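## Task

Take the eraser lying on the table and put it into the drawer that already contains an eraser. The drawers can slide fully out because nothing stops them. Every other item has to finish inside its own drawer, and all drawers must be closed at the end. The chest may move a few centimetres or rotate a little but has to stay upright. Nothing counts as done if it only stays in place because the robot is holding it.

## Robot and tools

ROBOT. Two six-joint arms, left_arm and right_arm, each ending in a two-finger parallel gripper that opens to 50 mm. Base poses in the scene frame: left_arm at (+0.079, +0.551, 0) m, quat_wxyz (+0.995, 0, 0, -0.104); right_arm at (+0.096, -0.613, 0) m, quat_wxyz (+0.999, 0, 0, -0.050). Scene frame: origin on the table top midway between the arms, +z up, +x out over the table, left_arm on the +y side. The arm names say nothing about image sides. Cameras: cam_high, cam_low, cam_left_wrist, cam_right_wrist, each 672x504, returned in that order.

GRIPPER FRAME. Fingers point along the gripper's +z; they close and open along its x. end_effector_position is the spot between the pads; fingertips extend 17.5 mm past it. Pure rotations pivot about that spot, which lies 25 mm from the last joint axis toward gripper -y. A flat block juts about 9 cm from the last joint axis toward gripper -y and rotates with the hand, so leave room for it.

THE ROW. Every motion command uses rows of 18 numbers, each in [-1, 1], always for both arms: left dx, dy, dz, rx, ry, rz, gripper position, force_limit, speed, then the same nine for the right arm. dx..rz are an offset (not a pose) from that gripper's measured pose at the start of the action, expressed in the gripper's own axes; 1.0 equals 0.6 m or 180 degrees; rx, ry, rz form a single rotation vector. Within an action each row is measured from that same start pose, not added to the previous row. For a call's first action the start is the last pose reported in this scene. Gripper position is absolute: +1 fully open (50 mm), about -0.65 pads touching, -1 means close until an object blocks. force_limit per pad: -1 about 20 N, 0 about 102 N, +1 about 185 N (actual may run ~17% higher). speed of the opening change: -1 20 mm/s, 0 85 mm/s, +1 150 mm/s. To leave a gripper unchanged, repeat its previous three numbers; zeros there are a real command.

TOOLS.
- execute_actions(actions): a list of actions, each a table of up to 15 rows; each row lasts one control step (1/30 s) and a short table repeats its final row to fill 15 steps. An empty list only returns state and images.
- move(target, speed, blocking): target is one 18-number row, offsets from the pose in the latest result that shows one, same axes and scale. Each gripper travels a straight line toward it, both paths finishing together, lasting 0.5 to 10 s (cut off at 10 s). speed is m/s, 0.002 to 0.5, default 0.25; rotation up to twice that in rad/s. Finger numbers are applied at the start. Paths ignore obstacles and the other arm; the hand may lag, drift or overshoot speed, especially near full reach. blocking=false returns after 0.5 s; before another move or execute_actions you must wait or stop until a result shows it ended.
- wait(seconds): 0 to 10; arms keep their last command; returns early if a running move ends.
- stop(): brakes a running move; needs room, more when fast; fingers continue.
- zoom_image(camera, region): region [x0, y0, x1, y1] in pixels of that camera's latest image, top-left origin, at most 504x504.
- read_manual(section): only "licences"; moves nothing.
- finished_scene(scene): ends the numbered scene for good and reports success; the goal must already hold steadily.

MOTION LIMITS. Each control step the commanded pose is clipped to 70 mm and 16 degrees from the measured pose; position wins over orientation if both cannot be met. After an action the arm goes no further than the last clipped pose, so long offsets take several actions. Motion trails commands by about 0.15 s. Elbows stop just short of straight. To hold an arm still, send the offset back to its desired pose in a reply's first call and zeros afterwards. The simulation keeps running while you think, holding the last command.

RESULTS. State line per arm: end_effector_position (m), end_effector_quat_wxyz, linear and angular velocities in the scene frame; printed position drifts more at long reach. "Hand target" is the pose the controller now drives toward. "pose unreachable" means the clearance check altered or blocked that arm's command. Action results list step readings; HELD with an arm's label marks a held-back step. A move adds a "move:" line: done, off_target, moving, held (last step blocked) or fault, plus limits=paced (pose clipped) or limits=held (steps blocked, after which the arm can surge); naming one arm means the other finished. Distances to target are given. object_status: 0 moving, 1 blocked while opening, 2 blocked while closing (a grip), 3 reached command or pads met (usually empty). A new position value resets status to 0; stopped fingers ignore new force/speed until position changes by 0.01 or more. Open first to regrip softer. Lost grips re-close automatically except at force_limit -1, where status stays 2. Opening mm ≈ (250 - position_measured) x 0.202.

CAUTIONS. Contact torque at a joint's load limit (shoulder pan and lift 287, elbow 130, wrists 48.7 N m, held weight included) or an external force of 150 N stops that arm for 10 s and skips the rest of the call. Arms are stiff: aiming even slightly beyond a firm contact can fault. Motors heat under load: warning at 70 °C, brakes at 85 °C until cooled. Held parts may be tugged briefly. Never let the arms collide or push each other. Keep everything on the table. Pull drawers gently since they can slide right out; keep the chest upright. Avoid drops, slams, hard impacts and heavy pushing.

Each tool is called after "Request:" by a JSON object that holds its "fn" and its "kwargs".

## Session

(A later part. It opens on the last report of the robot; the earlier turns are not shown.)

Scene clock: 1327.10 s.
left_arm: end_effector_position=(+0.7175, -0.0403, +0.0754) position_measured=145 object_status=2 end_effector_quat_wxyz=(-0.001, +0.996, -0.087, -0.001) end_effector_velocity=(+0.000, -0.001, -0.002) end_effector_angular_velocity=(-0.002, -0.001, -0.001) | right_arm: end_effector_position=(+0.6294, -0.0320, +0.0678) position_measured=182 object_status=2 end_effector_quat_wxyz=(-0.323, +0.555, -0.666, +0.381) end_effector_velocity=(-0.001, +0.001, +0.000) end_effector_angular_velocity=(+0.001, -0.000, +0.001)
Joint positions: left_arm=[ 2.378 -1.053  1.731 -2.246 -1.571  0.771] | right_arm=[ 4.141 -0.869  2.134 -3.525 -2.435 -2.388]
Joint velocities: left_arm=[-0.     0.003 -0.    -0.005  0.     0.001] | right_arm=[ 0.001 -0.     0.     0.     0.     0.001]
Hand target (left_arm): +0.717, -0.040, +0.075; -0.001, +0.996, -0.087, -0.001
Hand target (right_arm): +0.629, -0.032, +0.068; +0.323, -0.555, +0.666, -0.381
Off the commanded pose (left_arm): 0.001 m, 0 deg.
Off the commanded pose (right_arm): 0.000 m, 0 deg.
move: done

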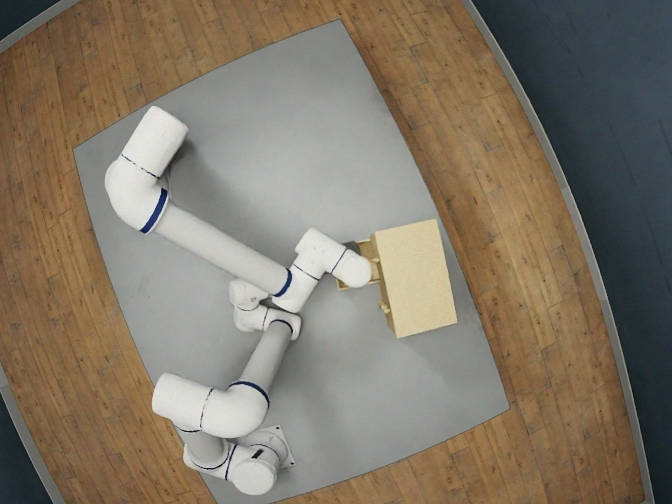

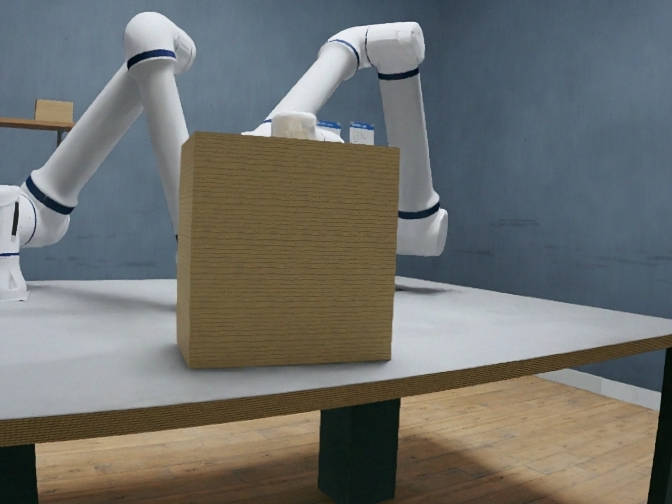

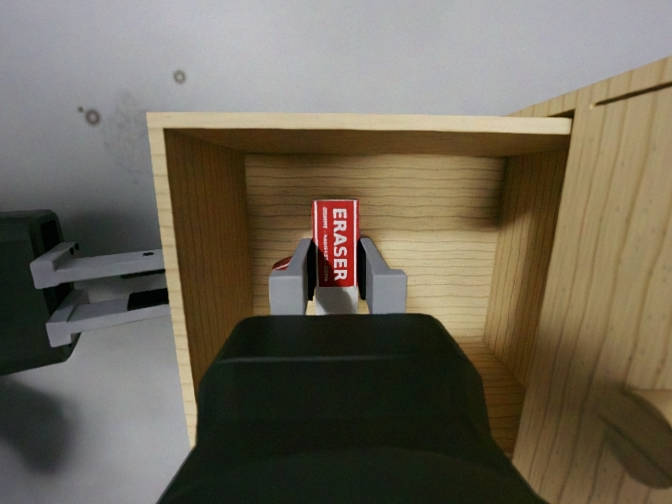

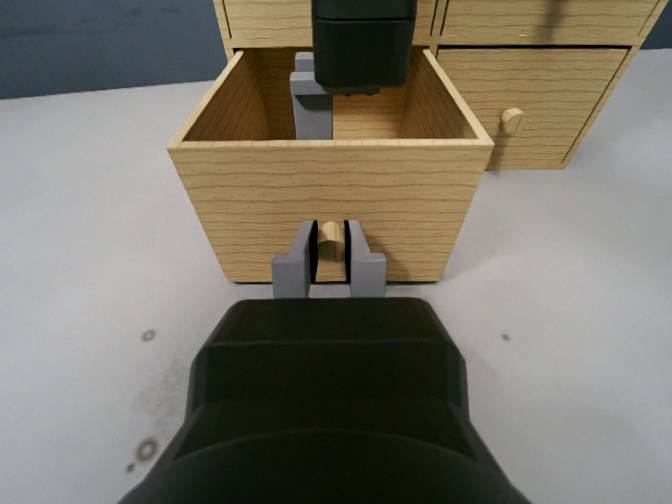

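Request:
{"fn": "execute_actions", "kwargs": {"actions": []}}

Scene clock: 1349.67 s.
left_arm: end_effector_position=(+0.7175, -0.0403, +0.0750) position_measured=145 object_status=2 end_effector_quat_wxyz=(-0.001, +0.996, -0.087, -0.001) end_effector_velocity=(-0.000, -0.000, -0.000) end_effector_angular_velocity=(+0.000, -0.000, -0.000) | right_arm: end_effector_position=(+0.6294, -0.0320, +0.0678) position_measured=182 object_status=2 end_effector_quat_wxyz=(-0.323, +0.555, -0.666, +0.381) end_effector_velocity=(+0.001, -0.001, -0.001) end_effector_angular_velocity=(+0.000, +0.000, -0.002)
Joint positions: left_arm=[ 2.378 -1.052  1.731 -2.247 -1.571  0.771] | right_arm=[ 4.141 -0.869  2.134 -3.525 -2.435 -2.388]
Joint velocities: left_arm=[-0.  0.  0.  0.  0. -0.] | right_arm=[-0.001  0.001  0.    -0.001  0.     0.001]
Hand target (left_arm): +0.717, -0.040, +0.075; -0.001, +0.996, -0.087, -0.001
Hand target (right_arm): +0.629, -0.032, +0.068; +0.323, -0.555, +0.666, -0.381
Off the commanded pose (left_arm): 0.001 m, 0 deg.
Off the commanded pose (right_arm): 0.000 m, 0 deg.

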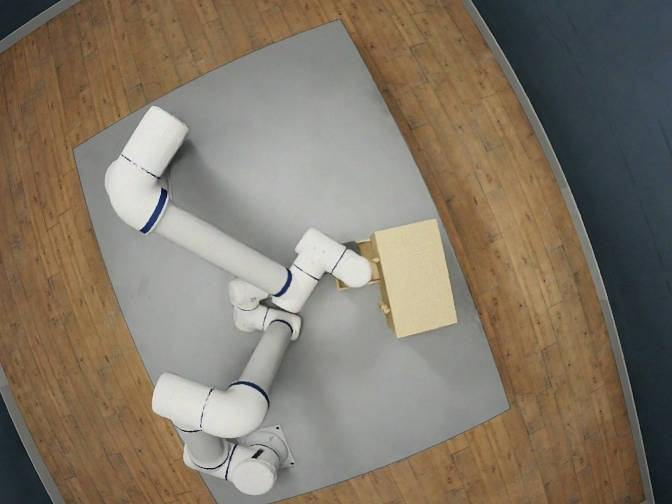

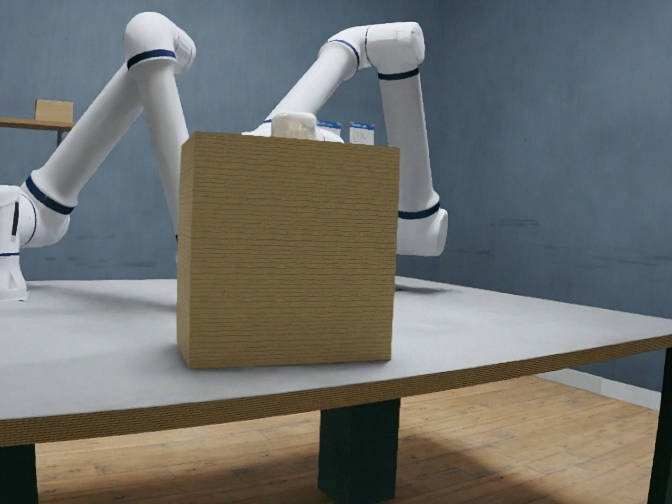

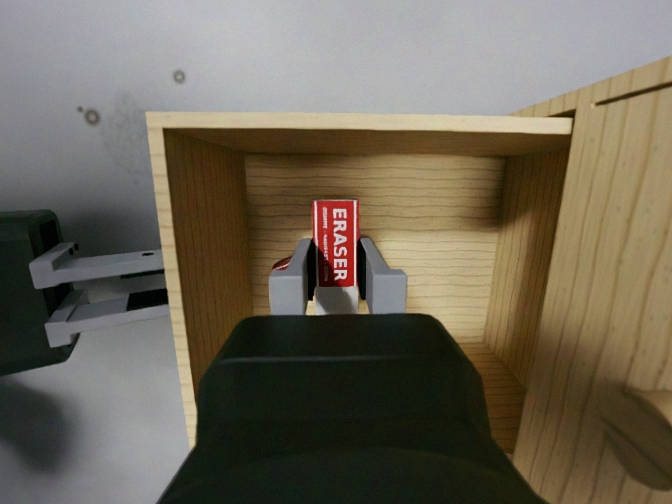

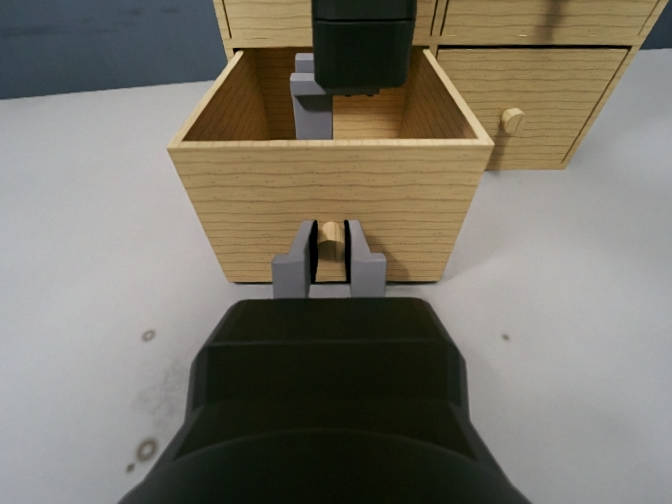

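Request:
{"fn": "move", "kwargs": {"target": [0,0,0.025,0,0,0,-1,-0.4,0, 0,0,0,0,0,0,-1,-0.3,0.2], "speed": 0.03}}

Scene clock: 1371.07 s.
left_arm: end_effector_position=(+0.7175, -0.0403, +0.0604) position_measured=145 object_status=2 end_effector_quat_wxyz=(-0.001, +0.996, -0.087, -0.001) end_effector_velocity=(-0.000, -0.001, -0.002) end_effector_angular_velocity=(-0.000, -0.000, +0.000) | right_arm: end_effector_position=(+0.6294, -0.0320, +0.0678) position_measured=182 object_status=2 end_effector_quat_wxyz=(-0.323, +0.555, -0.666, +0.381) end_effector_velocity=(+0.001, -0.001, -0.000) end_effector_angular_velocity=(-0.000, +0.000, -0.001)
Joint positions: left_arm=[ 2.378 -1.037  1.738 -2.27  -1.571  0.771] | right_arm=[ 4.141 -0.869  2.134 -3.525 -2.435 -2.388]
Joint velocities: left_arm=[-0.001  0.003  0.    -0.004  0.    -0.001] | right_arm=[-0.001 -0.     0.     0.     0.    -0.   ]
Hand target (left_arm): +0.717, -0.040, +0.060; -0.001, +0.996, -0.087, -0.001
Hand target (right_arm): +0.629, -0.032, +0.068; +0.323, -0.555, +0.666, -0.381
Off the commanded pose (left_arm): 0.000 m, 0 deg.
Off the commanded pose (right_arm): 0.000 m, 0 deg.
move: done

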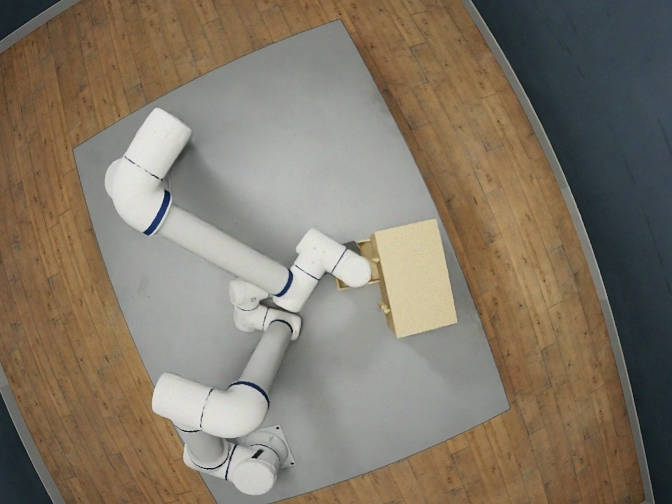

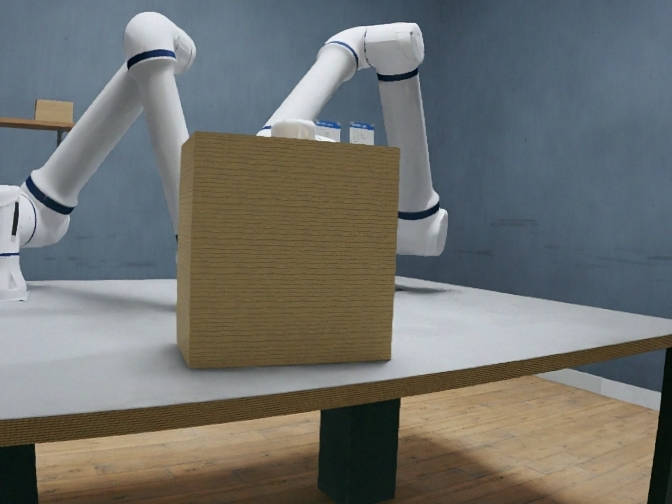

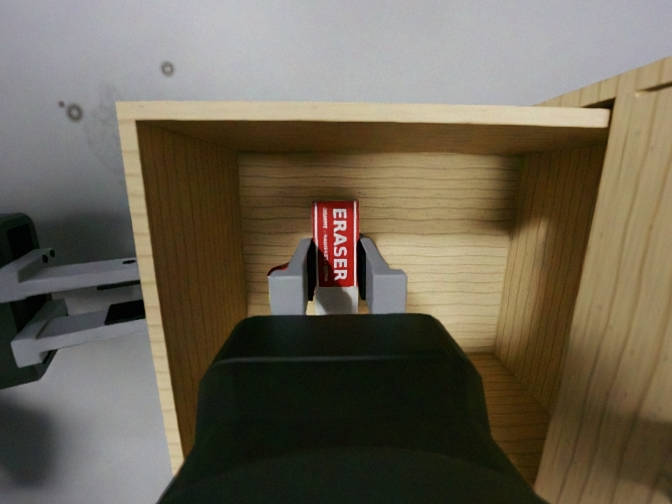

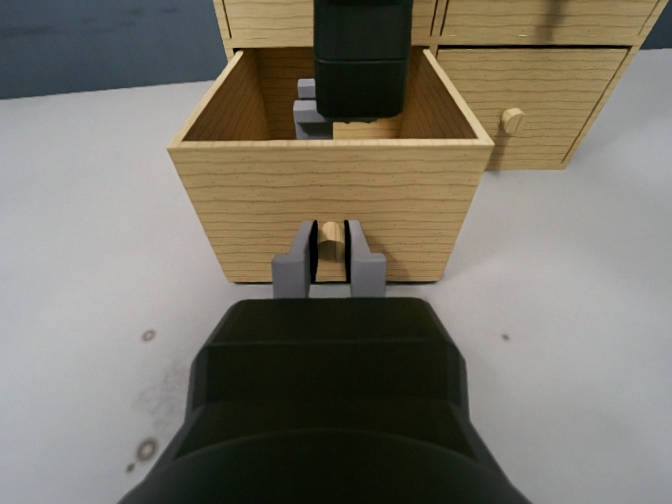

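Request:
{"fn": "move", "kwargs": {"target": [0,0,0.0065,0,0,0,-1,-0.4,0, 0,0,0,0,0,0,-1,-0.3,0.2], "speed": 0.01}}

Scene clock: 1394.03 s.
left_arm: end_effector_position=(+0.7175, -0.0403, +0.0567) position_measured=145 object_status=2 end_effector_quat_wxyz=(-0.001, +0.996, -0.087, -0.001) end_effector_velocity=(+0.000, -0.001, -0.001) end_effector_angular_velocity=(-0.002, -0.001, -0.001) | right_arm: end_effector_position=(+0.6294, -0.0320, +0.0678) position_measured=182 object_status=2 end_effector_quat_wxyz=(-0.323, +0.555, -0.666, +0.381) end_effector_velocity=(+0.000, +0.000, +0.001) end_effector_angular_velocity=(-0.000, +0.000, +0.000)
Joint positions: left_arm=[ 2.378 -1.033  1.74  -2.275 -1.571  0.771] | right_arm=[ 4.141 -0.869  2.134 -3.525 -2.435 -2.388]
Joint velocities: left_arm=[-0.     0.002  0.    -0.004 -0.     0.001] | right_arm=[ 0.    -0.001 -0.     0.002 -0.    -0.   ]
Hand target (left_arm): +0.717, -0.040, +0.056; -0.001, +0.996, -0.087, -0.001
Hand target (right_arm): +0.629, -0.032, +0.068; +0.323, -0.555, +0.666, -0.381
Off the commanded pose (left_arm): 0.000 m, 0 deg.
Off the commanded pose (right_arm): 0.000 m, 0 deg.
move: done

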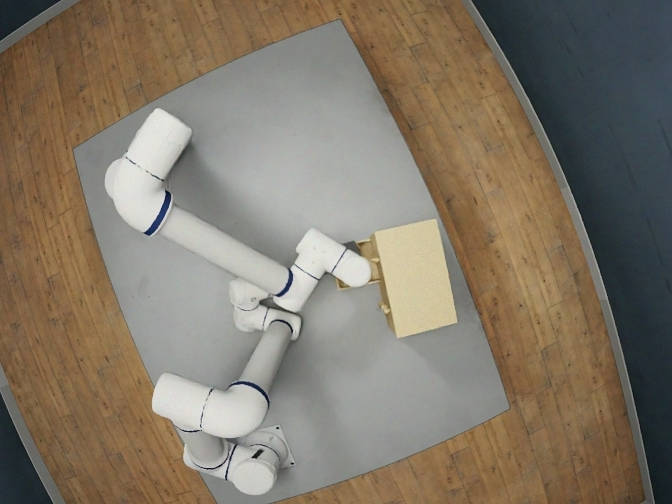

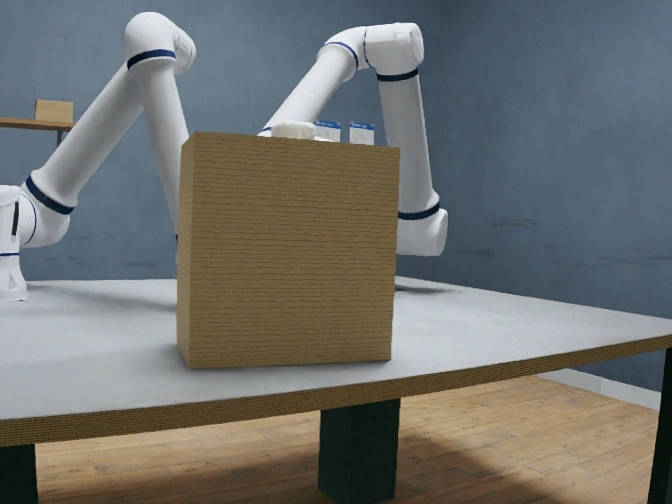

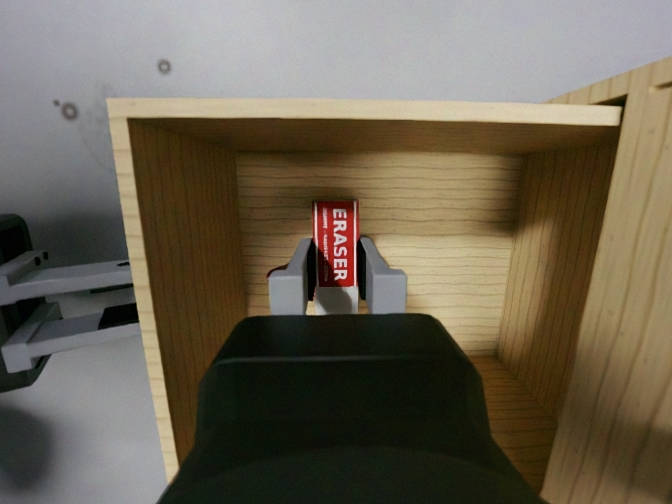

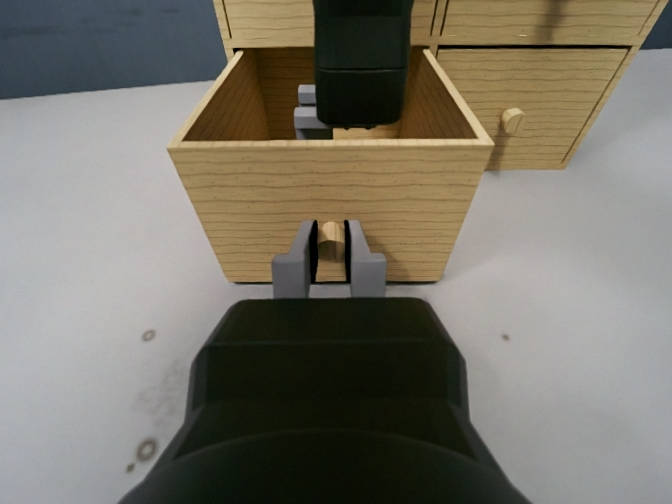

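Request:
{"fn": "execute_actions", "kwargs": {"actions": [[[0,0,0.0007,0,0,0,-1,-0.4,0, 0,0,0,0,0,0,-1,-0.3,0.2],[0,0,0.0014,0,0,0,-1,-0.4,0, 0,0,0,0,0,0,-1,-0.3,0.2],[0,0,0.0021,0,0,0,-1,-0.4,0, 0,0,0,0,0,0,-1,-0.3,0.2],[0,0,0.0028,0,0,0,-1,-0.4,0, 0,0,0,0,0,0,-1,-0.3,0.2]]]}}

Scene clock: 1406.47 s.
left_arm: end_effector_position=(+0.7175, -0.0403, +0.0551) position_measured=145 object_status=2 end_effector_quat_wxyz=(-0.001, +0.996, -0.087, -0.001) end_effector_velocity=(+0.000, +0.000, -0.001) end_effector_angular_velocity=(+0.000, -0.001, +0.002) | right_arm: end_effector_position=(+0.6294, -0.0320, +0.0678) position_measured=182 object_status=2 end_effector_quat_wxyz=(-0.323, +0.555, -0.666, +0.381) end_effector_velocity=(-0.000, +0.000, +0.001) end_effector_angular_velocity=(+0.003, -0.002, -0.000)
Joint positions: left_arm=[ 2.378 -1.031  1.741 -2.278 -1.571  0.771] | right_arm=[ 4.141 -0.869  2.134 -3.525 -2.435 -2.388]
Joint velocities: left_arm=[-0.     0.001  0.    -0.001  0.001 -0.002] | right_arm=[ 0.001 -0.001  0.    -0.001 -0.     0.001]
Hand target (left_arm): +0.717, -0.040, +0.055; -0.001, +0.996, -0.087, -0.001
Hand target (right_arm): +0.629, -0.032, +0.068; +0.323, -0.555, +0.666, -0.381
Off the commanded pose (left_arm): 0.000 m, 0 deg.
Off the commanded pose (right_arm): 0.000 m, 0 deg.
Step readings (end_effector_position):
0: left_arm (+0.7175, -0.0403, +0.0565) | right_arm (+0.6294, -0.0320, +0.0678)
1: left_arm (+0.7175, -0.0403, +0.0565) | right_arm (+0.6294, -0.0320, +0.0678)
2: left_arm (+0.7175, -0.0403, +0.0564) | right_arm (+0.6294, -0.0320, +0.0678)
4: left_arm (+0.7175, -0.0403, +0.0561) | right_arm (+0.6294, -0.0320, +0.0678)
8: left_arm (+0.7175, -0.0403, +0.0554) | right_arm (+0.6294, -0.0320, +0.0678)
15: end_effector_position above

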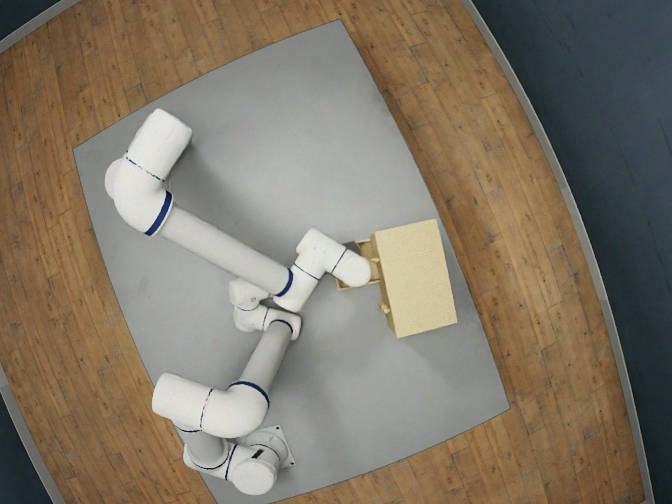

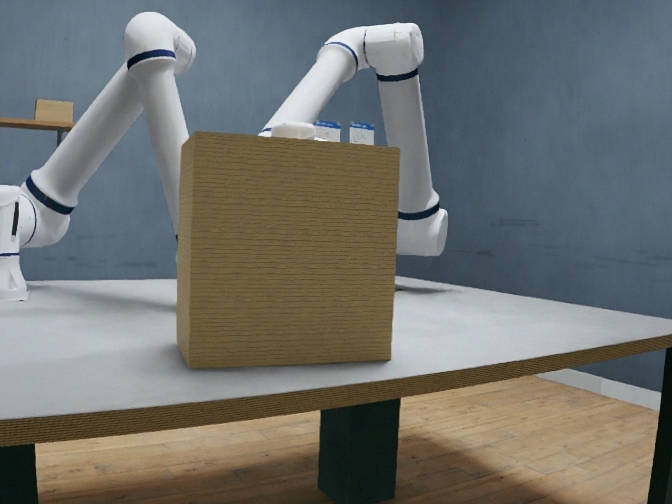

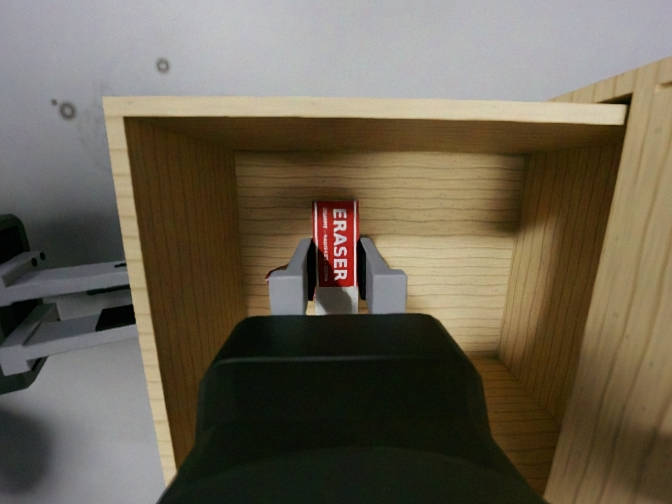

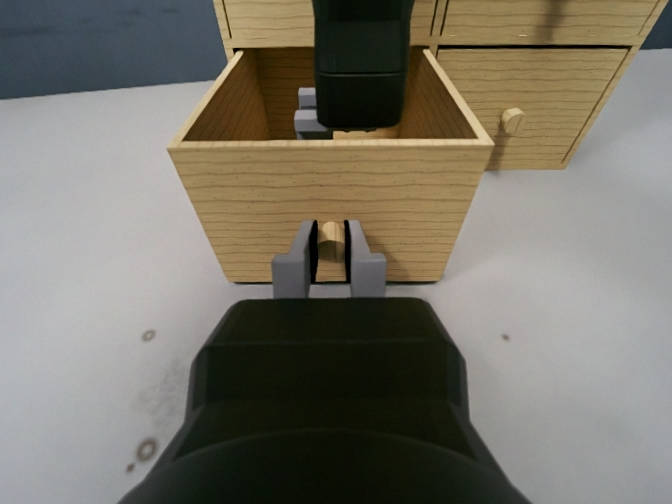

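Request:
{"fn": "execute_actions", "kwargs": {"actions": [[[0,0,0.0007,0,0,0,-1,-0.4,0, 0,0,0,0,0,0,-1,-0.3,0.2],[0,0,0.0014,0,0,0,-1,-0.4,0, 0,0,0,0,0,0,-1,-0.3,0.2],[0,0,0.0022,0,0,0,-1,-0.4,0, 0,0,0,0,0,0,-1,-0.3,0.2]]]}}

Scene clock: 1410.93 s.
left_arm: end_effector_position=(+0.7175, -0.0403, +0.0538) position_measured=145 object_status=2 end_effector_quat_wxyz=(-0.001, +0.996, -0.087, -0.001) end_effector_velocity=(-0.000, +0.000, -0.000) end_effector_angular_velocity=(+0.000, +0.000, +0.001) | right_arm: end_effector_position=(+0.6294, -0.0320, +0.0678) position_measured=182 object_status=2 end_effector_quat_wxyz=(-0.323, +0.555, -0.666, +0.381) end_effector_velocity=(-0.001, +0.000, -0.001) end_effector_angular_velocity=(+0.000, +0.000, +0.000)
Joint positions: left_arm=[ 2.378 -1.03   1.741 -2.28  -1.571  0.771] | right_arm=[ 4.141 -0.869  2.134 -3.525 -2.435 -2.388]
Joint velocities: left_arm=[ 0.     0.     0.    -0.    -0.    -0.001] | right_arm=[ 0.001  0.001  0.    -0.001  0.     0.001]
Hand target (left_arm): +0.717, -0.040, +0.054; -0.001, +0.996, -0.087, -0.001
Hand target (right_arm): +0.629, -0.032, +0.068; +0.323, -0.555, +0.666, -0.381
Off the commanded pose (left_arm): 0.000 m, 0 deg.
Off the commanded pose (right_arm): 0.000 m, 0 deg.
Step readings (end_effector_position):
0: left_arm (+0.7175, -0.0403, +0.0550) | right_arm (+0.6294, -0.0320, +0.0678)
1: left_arm (+0.7175, -0.0403, +0.0550) | right_arm (+0.6294, -0.0320, +0.0678)
2: left_arm (+0.7175, -0.0403, +0.0549) | right_arm (+0.6294, -0.0320, +0.0678)
4: left_arm (+0.7175, -0.0403, +0.0545) | right_arm (+0.6294, -0.0320, +0.0678)
8: left_arm (+0.7175, -0.0403, +0.0540) | right_arm (+0.6294, -0.0320, +0.0678)
15: end_effector_position above

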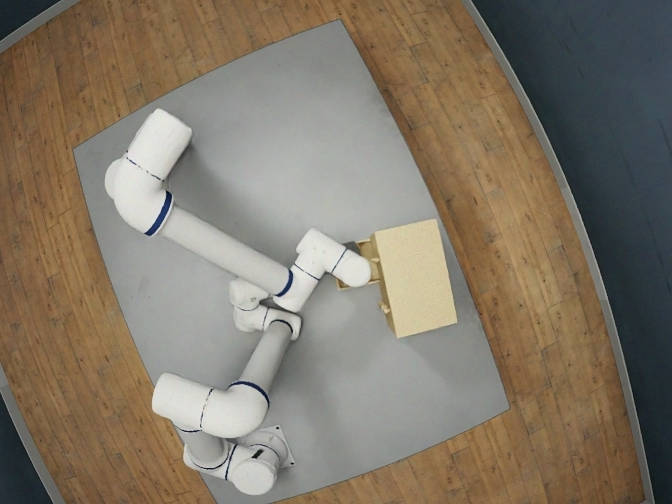

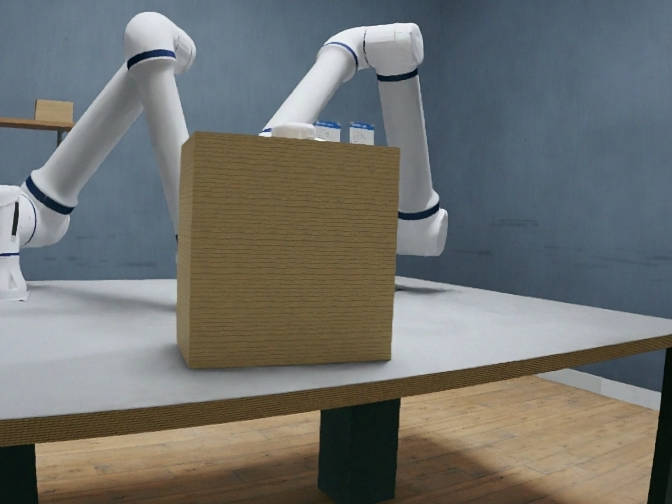

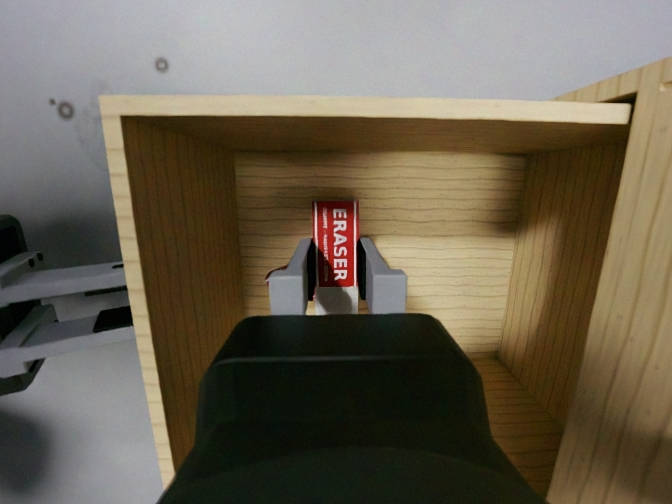

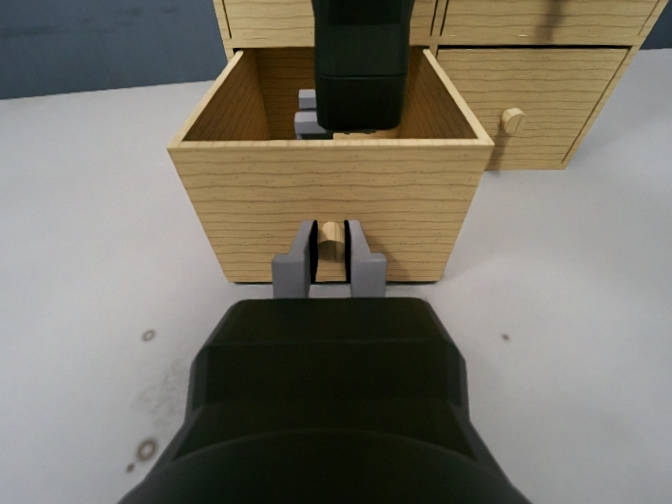

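Request:
{"fn": "zoom_image", "kwargs": {"camera": "cam_left_wrist", "region": [230, 180, 450, 330]}}

Request:
{"fn": "execute_actions", "kwargs": {"actions": [[[0,0,0.0007,0,0,0,-1,-0.4,0, 0,0,0,0,0,0,-1,-0.3,0.2],[0,0,0.0014,0,0,0,-1,-0.4,0, 0,0,0,0,0,0,-1,-0.3,0.2],[0,0,0.002,0,0,0,-1,-0.4,0, 0,0,0,0,0,0,-1,-0.3,0.2]]]}}

Region (230, 180, 450, 330) of cam_left_wrist's 672x504 image, scaled by 2.291, with more detail than that image has; it fills the top 344 rows of this view, and the rest is white.

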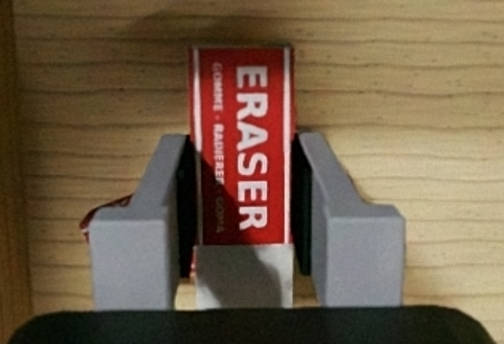

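Scene clock: 1419.23 s.
left_arm: end_effector_position=(+0.7175, -0.0403, +0.0526) position_measured=145 object_status=2 end_effector_quat_wxyz=(-0.001, +0.996, -0.087, -0.001) end_effector_velocity=(+0.000, -0.000, -0.000) end_effector_angular_velocity=(+0.000, -0.001, -0.001) | right_arm: end_effector_position=(+0.6294, -0.0320, +0.0678) position_measured=182 object_status=2 end_effector_quat_wxyz=(-0.323, +0.555, -0.666, +0.381) end_effector_velocity=(+0.000, +0.000, +0.000) end_effector_angular_velocity=(-0.000, -0.000, +0.000)
Joint positions: left_arm=[ 2.378 -1.029  1.742 -2.281 -1.571  0.771] | right_arm=[ 4.141 -0.869  2.134 -3.525 -2.435 -2.388]
Joint velocities: left_arm=[-0.     0.    -0.    -0.001  0.     0.001] | right_arm=[-0.     0.    -0.    -0.    -0.    -0.001]
Hand target (left_arm): +0.717, -0.040, +0.053; -0.001, +0.996, -0.087, -0.001
Hand target (right_arm): +0.629, -0.032, +0.068; +0.323, -0.555, +0.666, -0.381
Off the commanded pose (left_arm): 0.000 m, 0 deg.
Off the commanded pose (right_arm): 0.000 m, 0 deg.
Step readings (end_effector_position):
0: left_arm (+0.7175, -0.0403, +0.0538) | right_arm (+0.6294, -0.0320, +0.0678)
1: left_arm (+0.7175, -0.0403, +0.0537) | right_arm (+0.6294, -0.0320, +0.0678)
2: left_arm (+0.7175, -0.0403, +0.0537) | right_arm (+0.6294, -0.0320, +0.0678)
4: left_arm (+0.7175, -0.0403, +0.0533) | right_arm (+0.6294, -0.0320, +0.0678)
8: left_arm (+0.7175, -0.0403, +0.0528) | right_arm (+0.6294, -0.0320, +0.0678)
15: end_effector_position above

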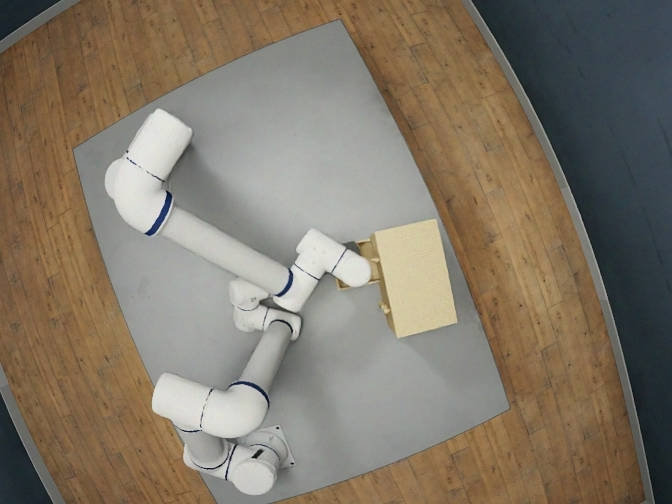

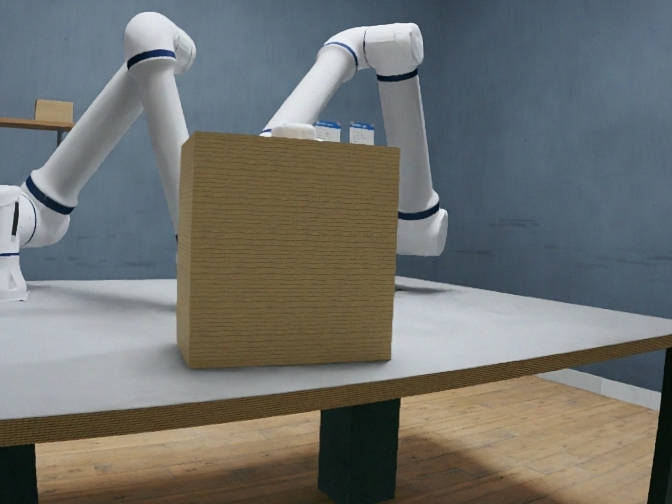

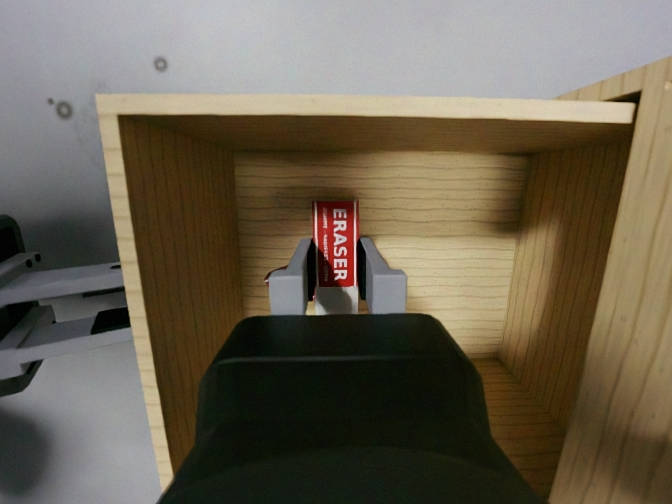

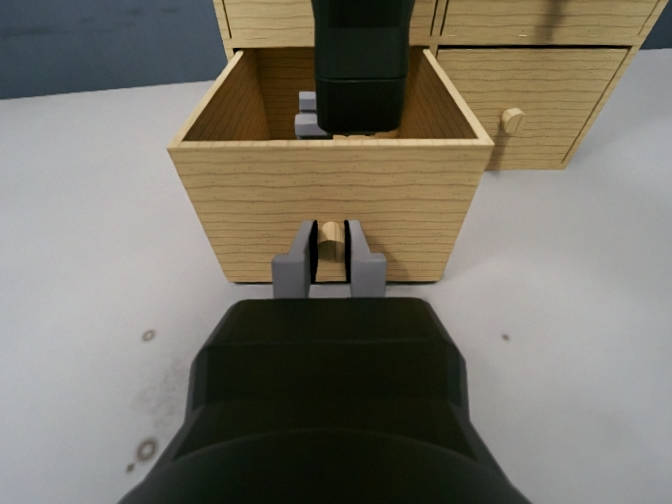

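Request:
{"fn": "execute_actions", "kwargs": {"actions": [[[0,0,0.0006,0,0,0,-1,-0.4,0, 0,0,0,0,0,0,-1,-0.3,0.2],[0,0,0.0012,0,0,0,-1,-0.4,0, 0,0,0,0,0,0,-1,-0.3,0.2],[0,0,0.0017,0,0,0,-1,-0.4,0, 0,0,0,0,0,0,-1,-0.3,0.2]]]}}

Scene clock: 1433.70 s.
left_arm: end_effector_position=(+0.7175, -0.0403, +0.0517) position_measured=145 object_status=2 end_effector_quat_wxyz=(-0.001, +0.996, -0.087, -0.001) end_effector_velocity=(-0.000, +0.000, -0.000) end_effector_angular_velocity=(-0.000, +0.000, +0.001) | right_arm: end_effector_position=(+0.6294, -0.0320, +0.0678) position_measured=182 object_status=2 end_effector_quat_wxyz=(-0.323, +0.555, -0.666, +0.381) end_effector_velocity=(-0.000, +0.000, -0.000) end_effector_angular_velocity=(+0.000, -0.000, +0.000)
Joint positions: left_arm=[ 2.378 -1.028  1.742 -2.283 -1.571  0.771] | right_arm=[ 4.141 -0.869  2.134 -3.525 -2.435 -2.388]
Joint velocities: left_arm=[ 0.     0.     0.    -0.001 -0.    -0.001] | right_arm=[ 0.  0.  0. -0. -0.  0.]
Hand target (left_arm): +0.717, -0.040, +0.052; -0.001, +0.996, -0.087, -0.001
Hand target (right_arm): +0.629, -0.032, +0.068; +0.323, -0.555, +0.666, -0.381
Off the commanded pose (left_arm): 0.000 m, 0 deg.
Off the commanded pose (right_arm): 0.000 m, 0 deg.
Step readings (end_effector_position):
0: left_arm (+0.7175, -0.0403, +0.0526) | right_arm (+0.6294, -0.0320, +0.0678)
1: left_arm (+0.7175, -0.0403, +0.0526) | right_arm (+0.6294, -0.0320, +0.0678)
2: left_arm (+0.7175, -0.0403, +0.0525) | right_arm (+0.6294, -0.0320, +0.0678)
4: left_arm (+0.7175, -0.0403, +0.0522) | right_arm (+0.6294, -0.0320, +0.0678)
8: left_arm (+0.7175, -0.0403, +0.0518) | right_arm (+0.6294, -0.0320, +0.0678)
15: end_effector_position above

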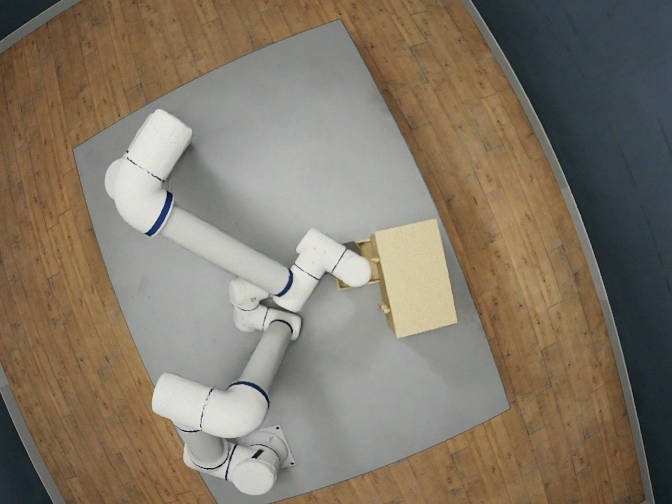

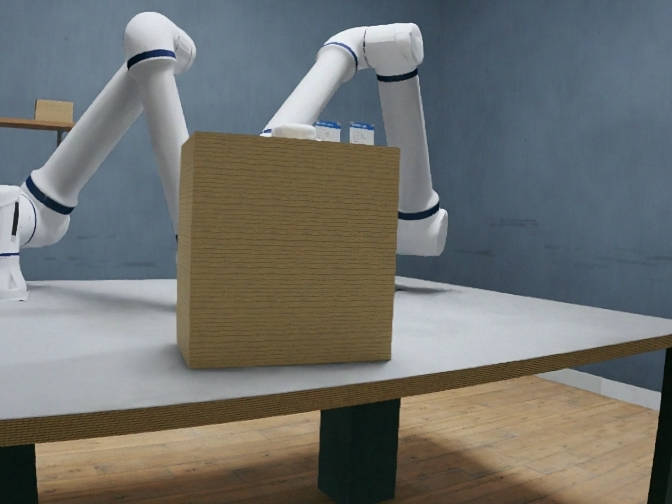

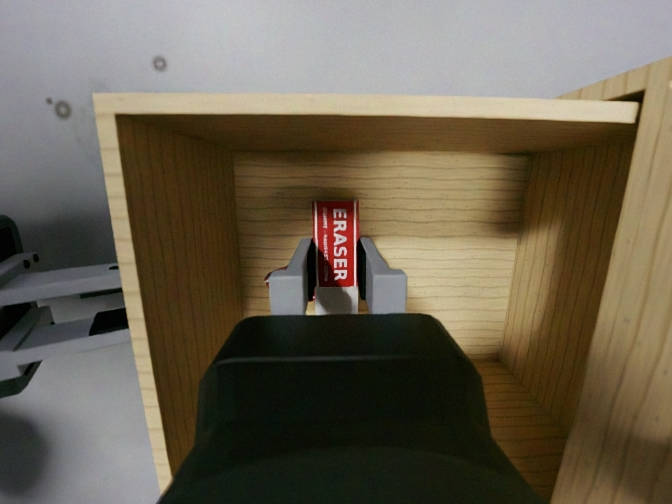

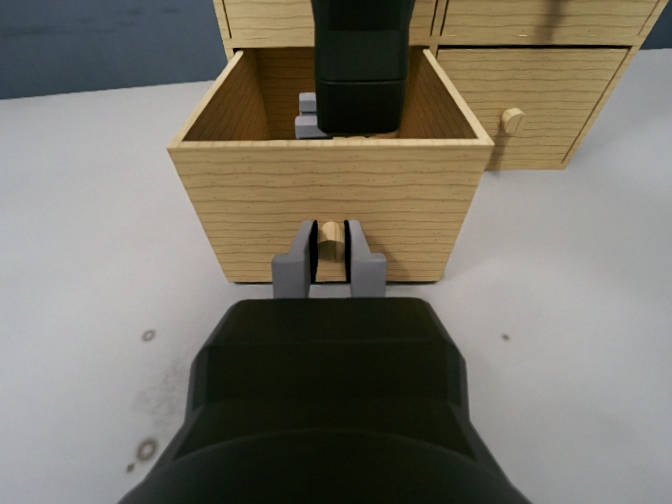

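Request:
{"fn": "execute_actions", "kwargs": {"actions": [[[0,0,0.0006,0,0,0,-1,-0.4,0, 0,0,0,0,0,0,-1,-0.3,0.2],[0,0,0.0012,0,0,0,-1,-0.4,0, 0,0,0,0,0,0,-1,-0.3,0.2],[0,0,0.0017,0,0,0,-1,-0.4,0, 0,0,0,0,0,0,-1,-0.3,0.2]]]}}

Scene clock: 1439.30 s.
left_arm: end_effector_position=(+0.7175, -0.0403, +0.0507) position_measured=145 object_status=2 end_effector_quat_wxyz=(-0.001, +0.996, -0.087, -0.001) end_effector_velocity=(+0.001, -0.001, +0.001) end_effector_angular_velocity=(-0.002, -0.001, -0.001) | right_arm: end_effector_position=(+0.6294, -0.0320, +0.0678) position_measured=182 object_status=2 end_effector_quat_wxyz=(-0.323, +0.555, -0.666, +0.381) end_effector_velocity=(+0.000, +0.000, -0.000) end_effector_angular_velocity=(-0.002, +0.001, +0.000)
Joint positions: left_arm=[ 2.378 -1.027  1.743 -2.284 -1.571  0.771] | right_arm=[ 4.141 -0.869  2.134 -3.525 -2.435 -2.388]
Joint velocities: left_arm=[ 0.     0.    -0.001 -0.002 -0.     0.001] | right_arm=[-0.     0.001 -0.     0.001 -0.    -0.001]
Hand target (left_arm): +0.717, -0.040, +0.051; -0.001, +0.996, -0.087, -0.001
Hand target (right_arm): +0.629, -0.032, +0.068; +0.323, -0.555, +0.666, -0.381
Off the commanded pose (left_arm): 0.000 m, 0 deg.
Off the commanded pose (right_arm): 0.000 m, 0 deg.
Step readings (end_effector_position):
0: left_arm (+0.7175, -0.0403, +0.0516) | right_arm (+0.6294, -0.0320, +0.0678)
1: left_arm (+0.7175, -0.0403, +0.0516) | right_arm (+0.6294, -0.0320, +0.0678)
2: left_arm (+0.7175, -0.0403, +0.0515) | right_arm (+0.6294, -0.0320, +0.0678)
4: left_arm (+0.7175, -0.0403, +0.0512) | right_arm (+0.6294, -0.0320, +0.0678)
8: left_arm (+0.7175, -0.0403, +0.0508) | right_arm (+0.6294, -0.0320, +0.0678)
15: end_effector_position above

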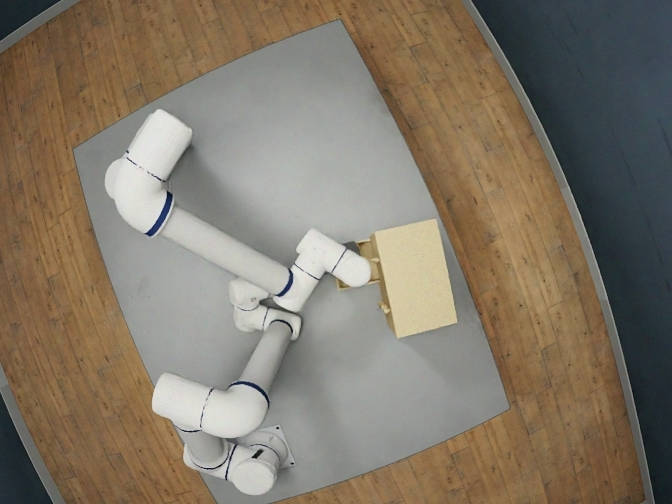

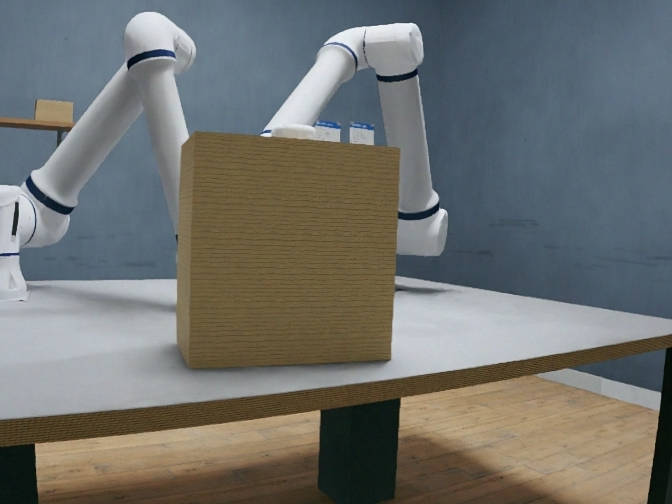

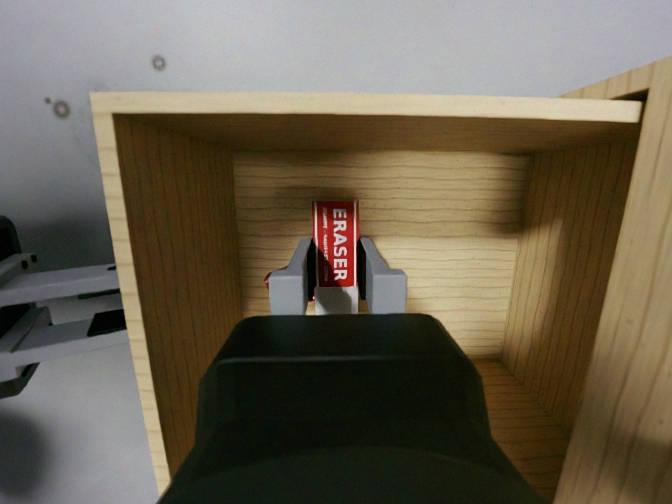

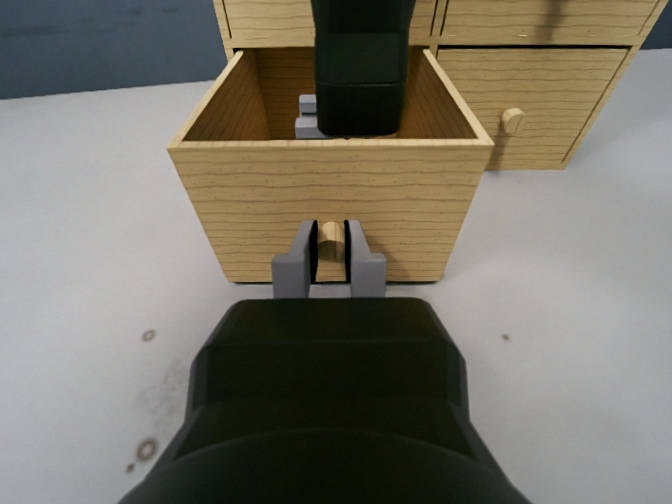

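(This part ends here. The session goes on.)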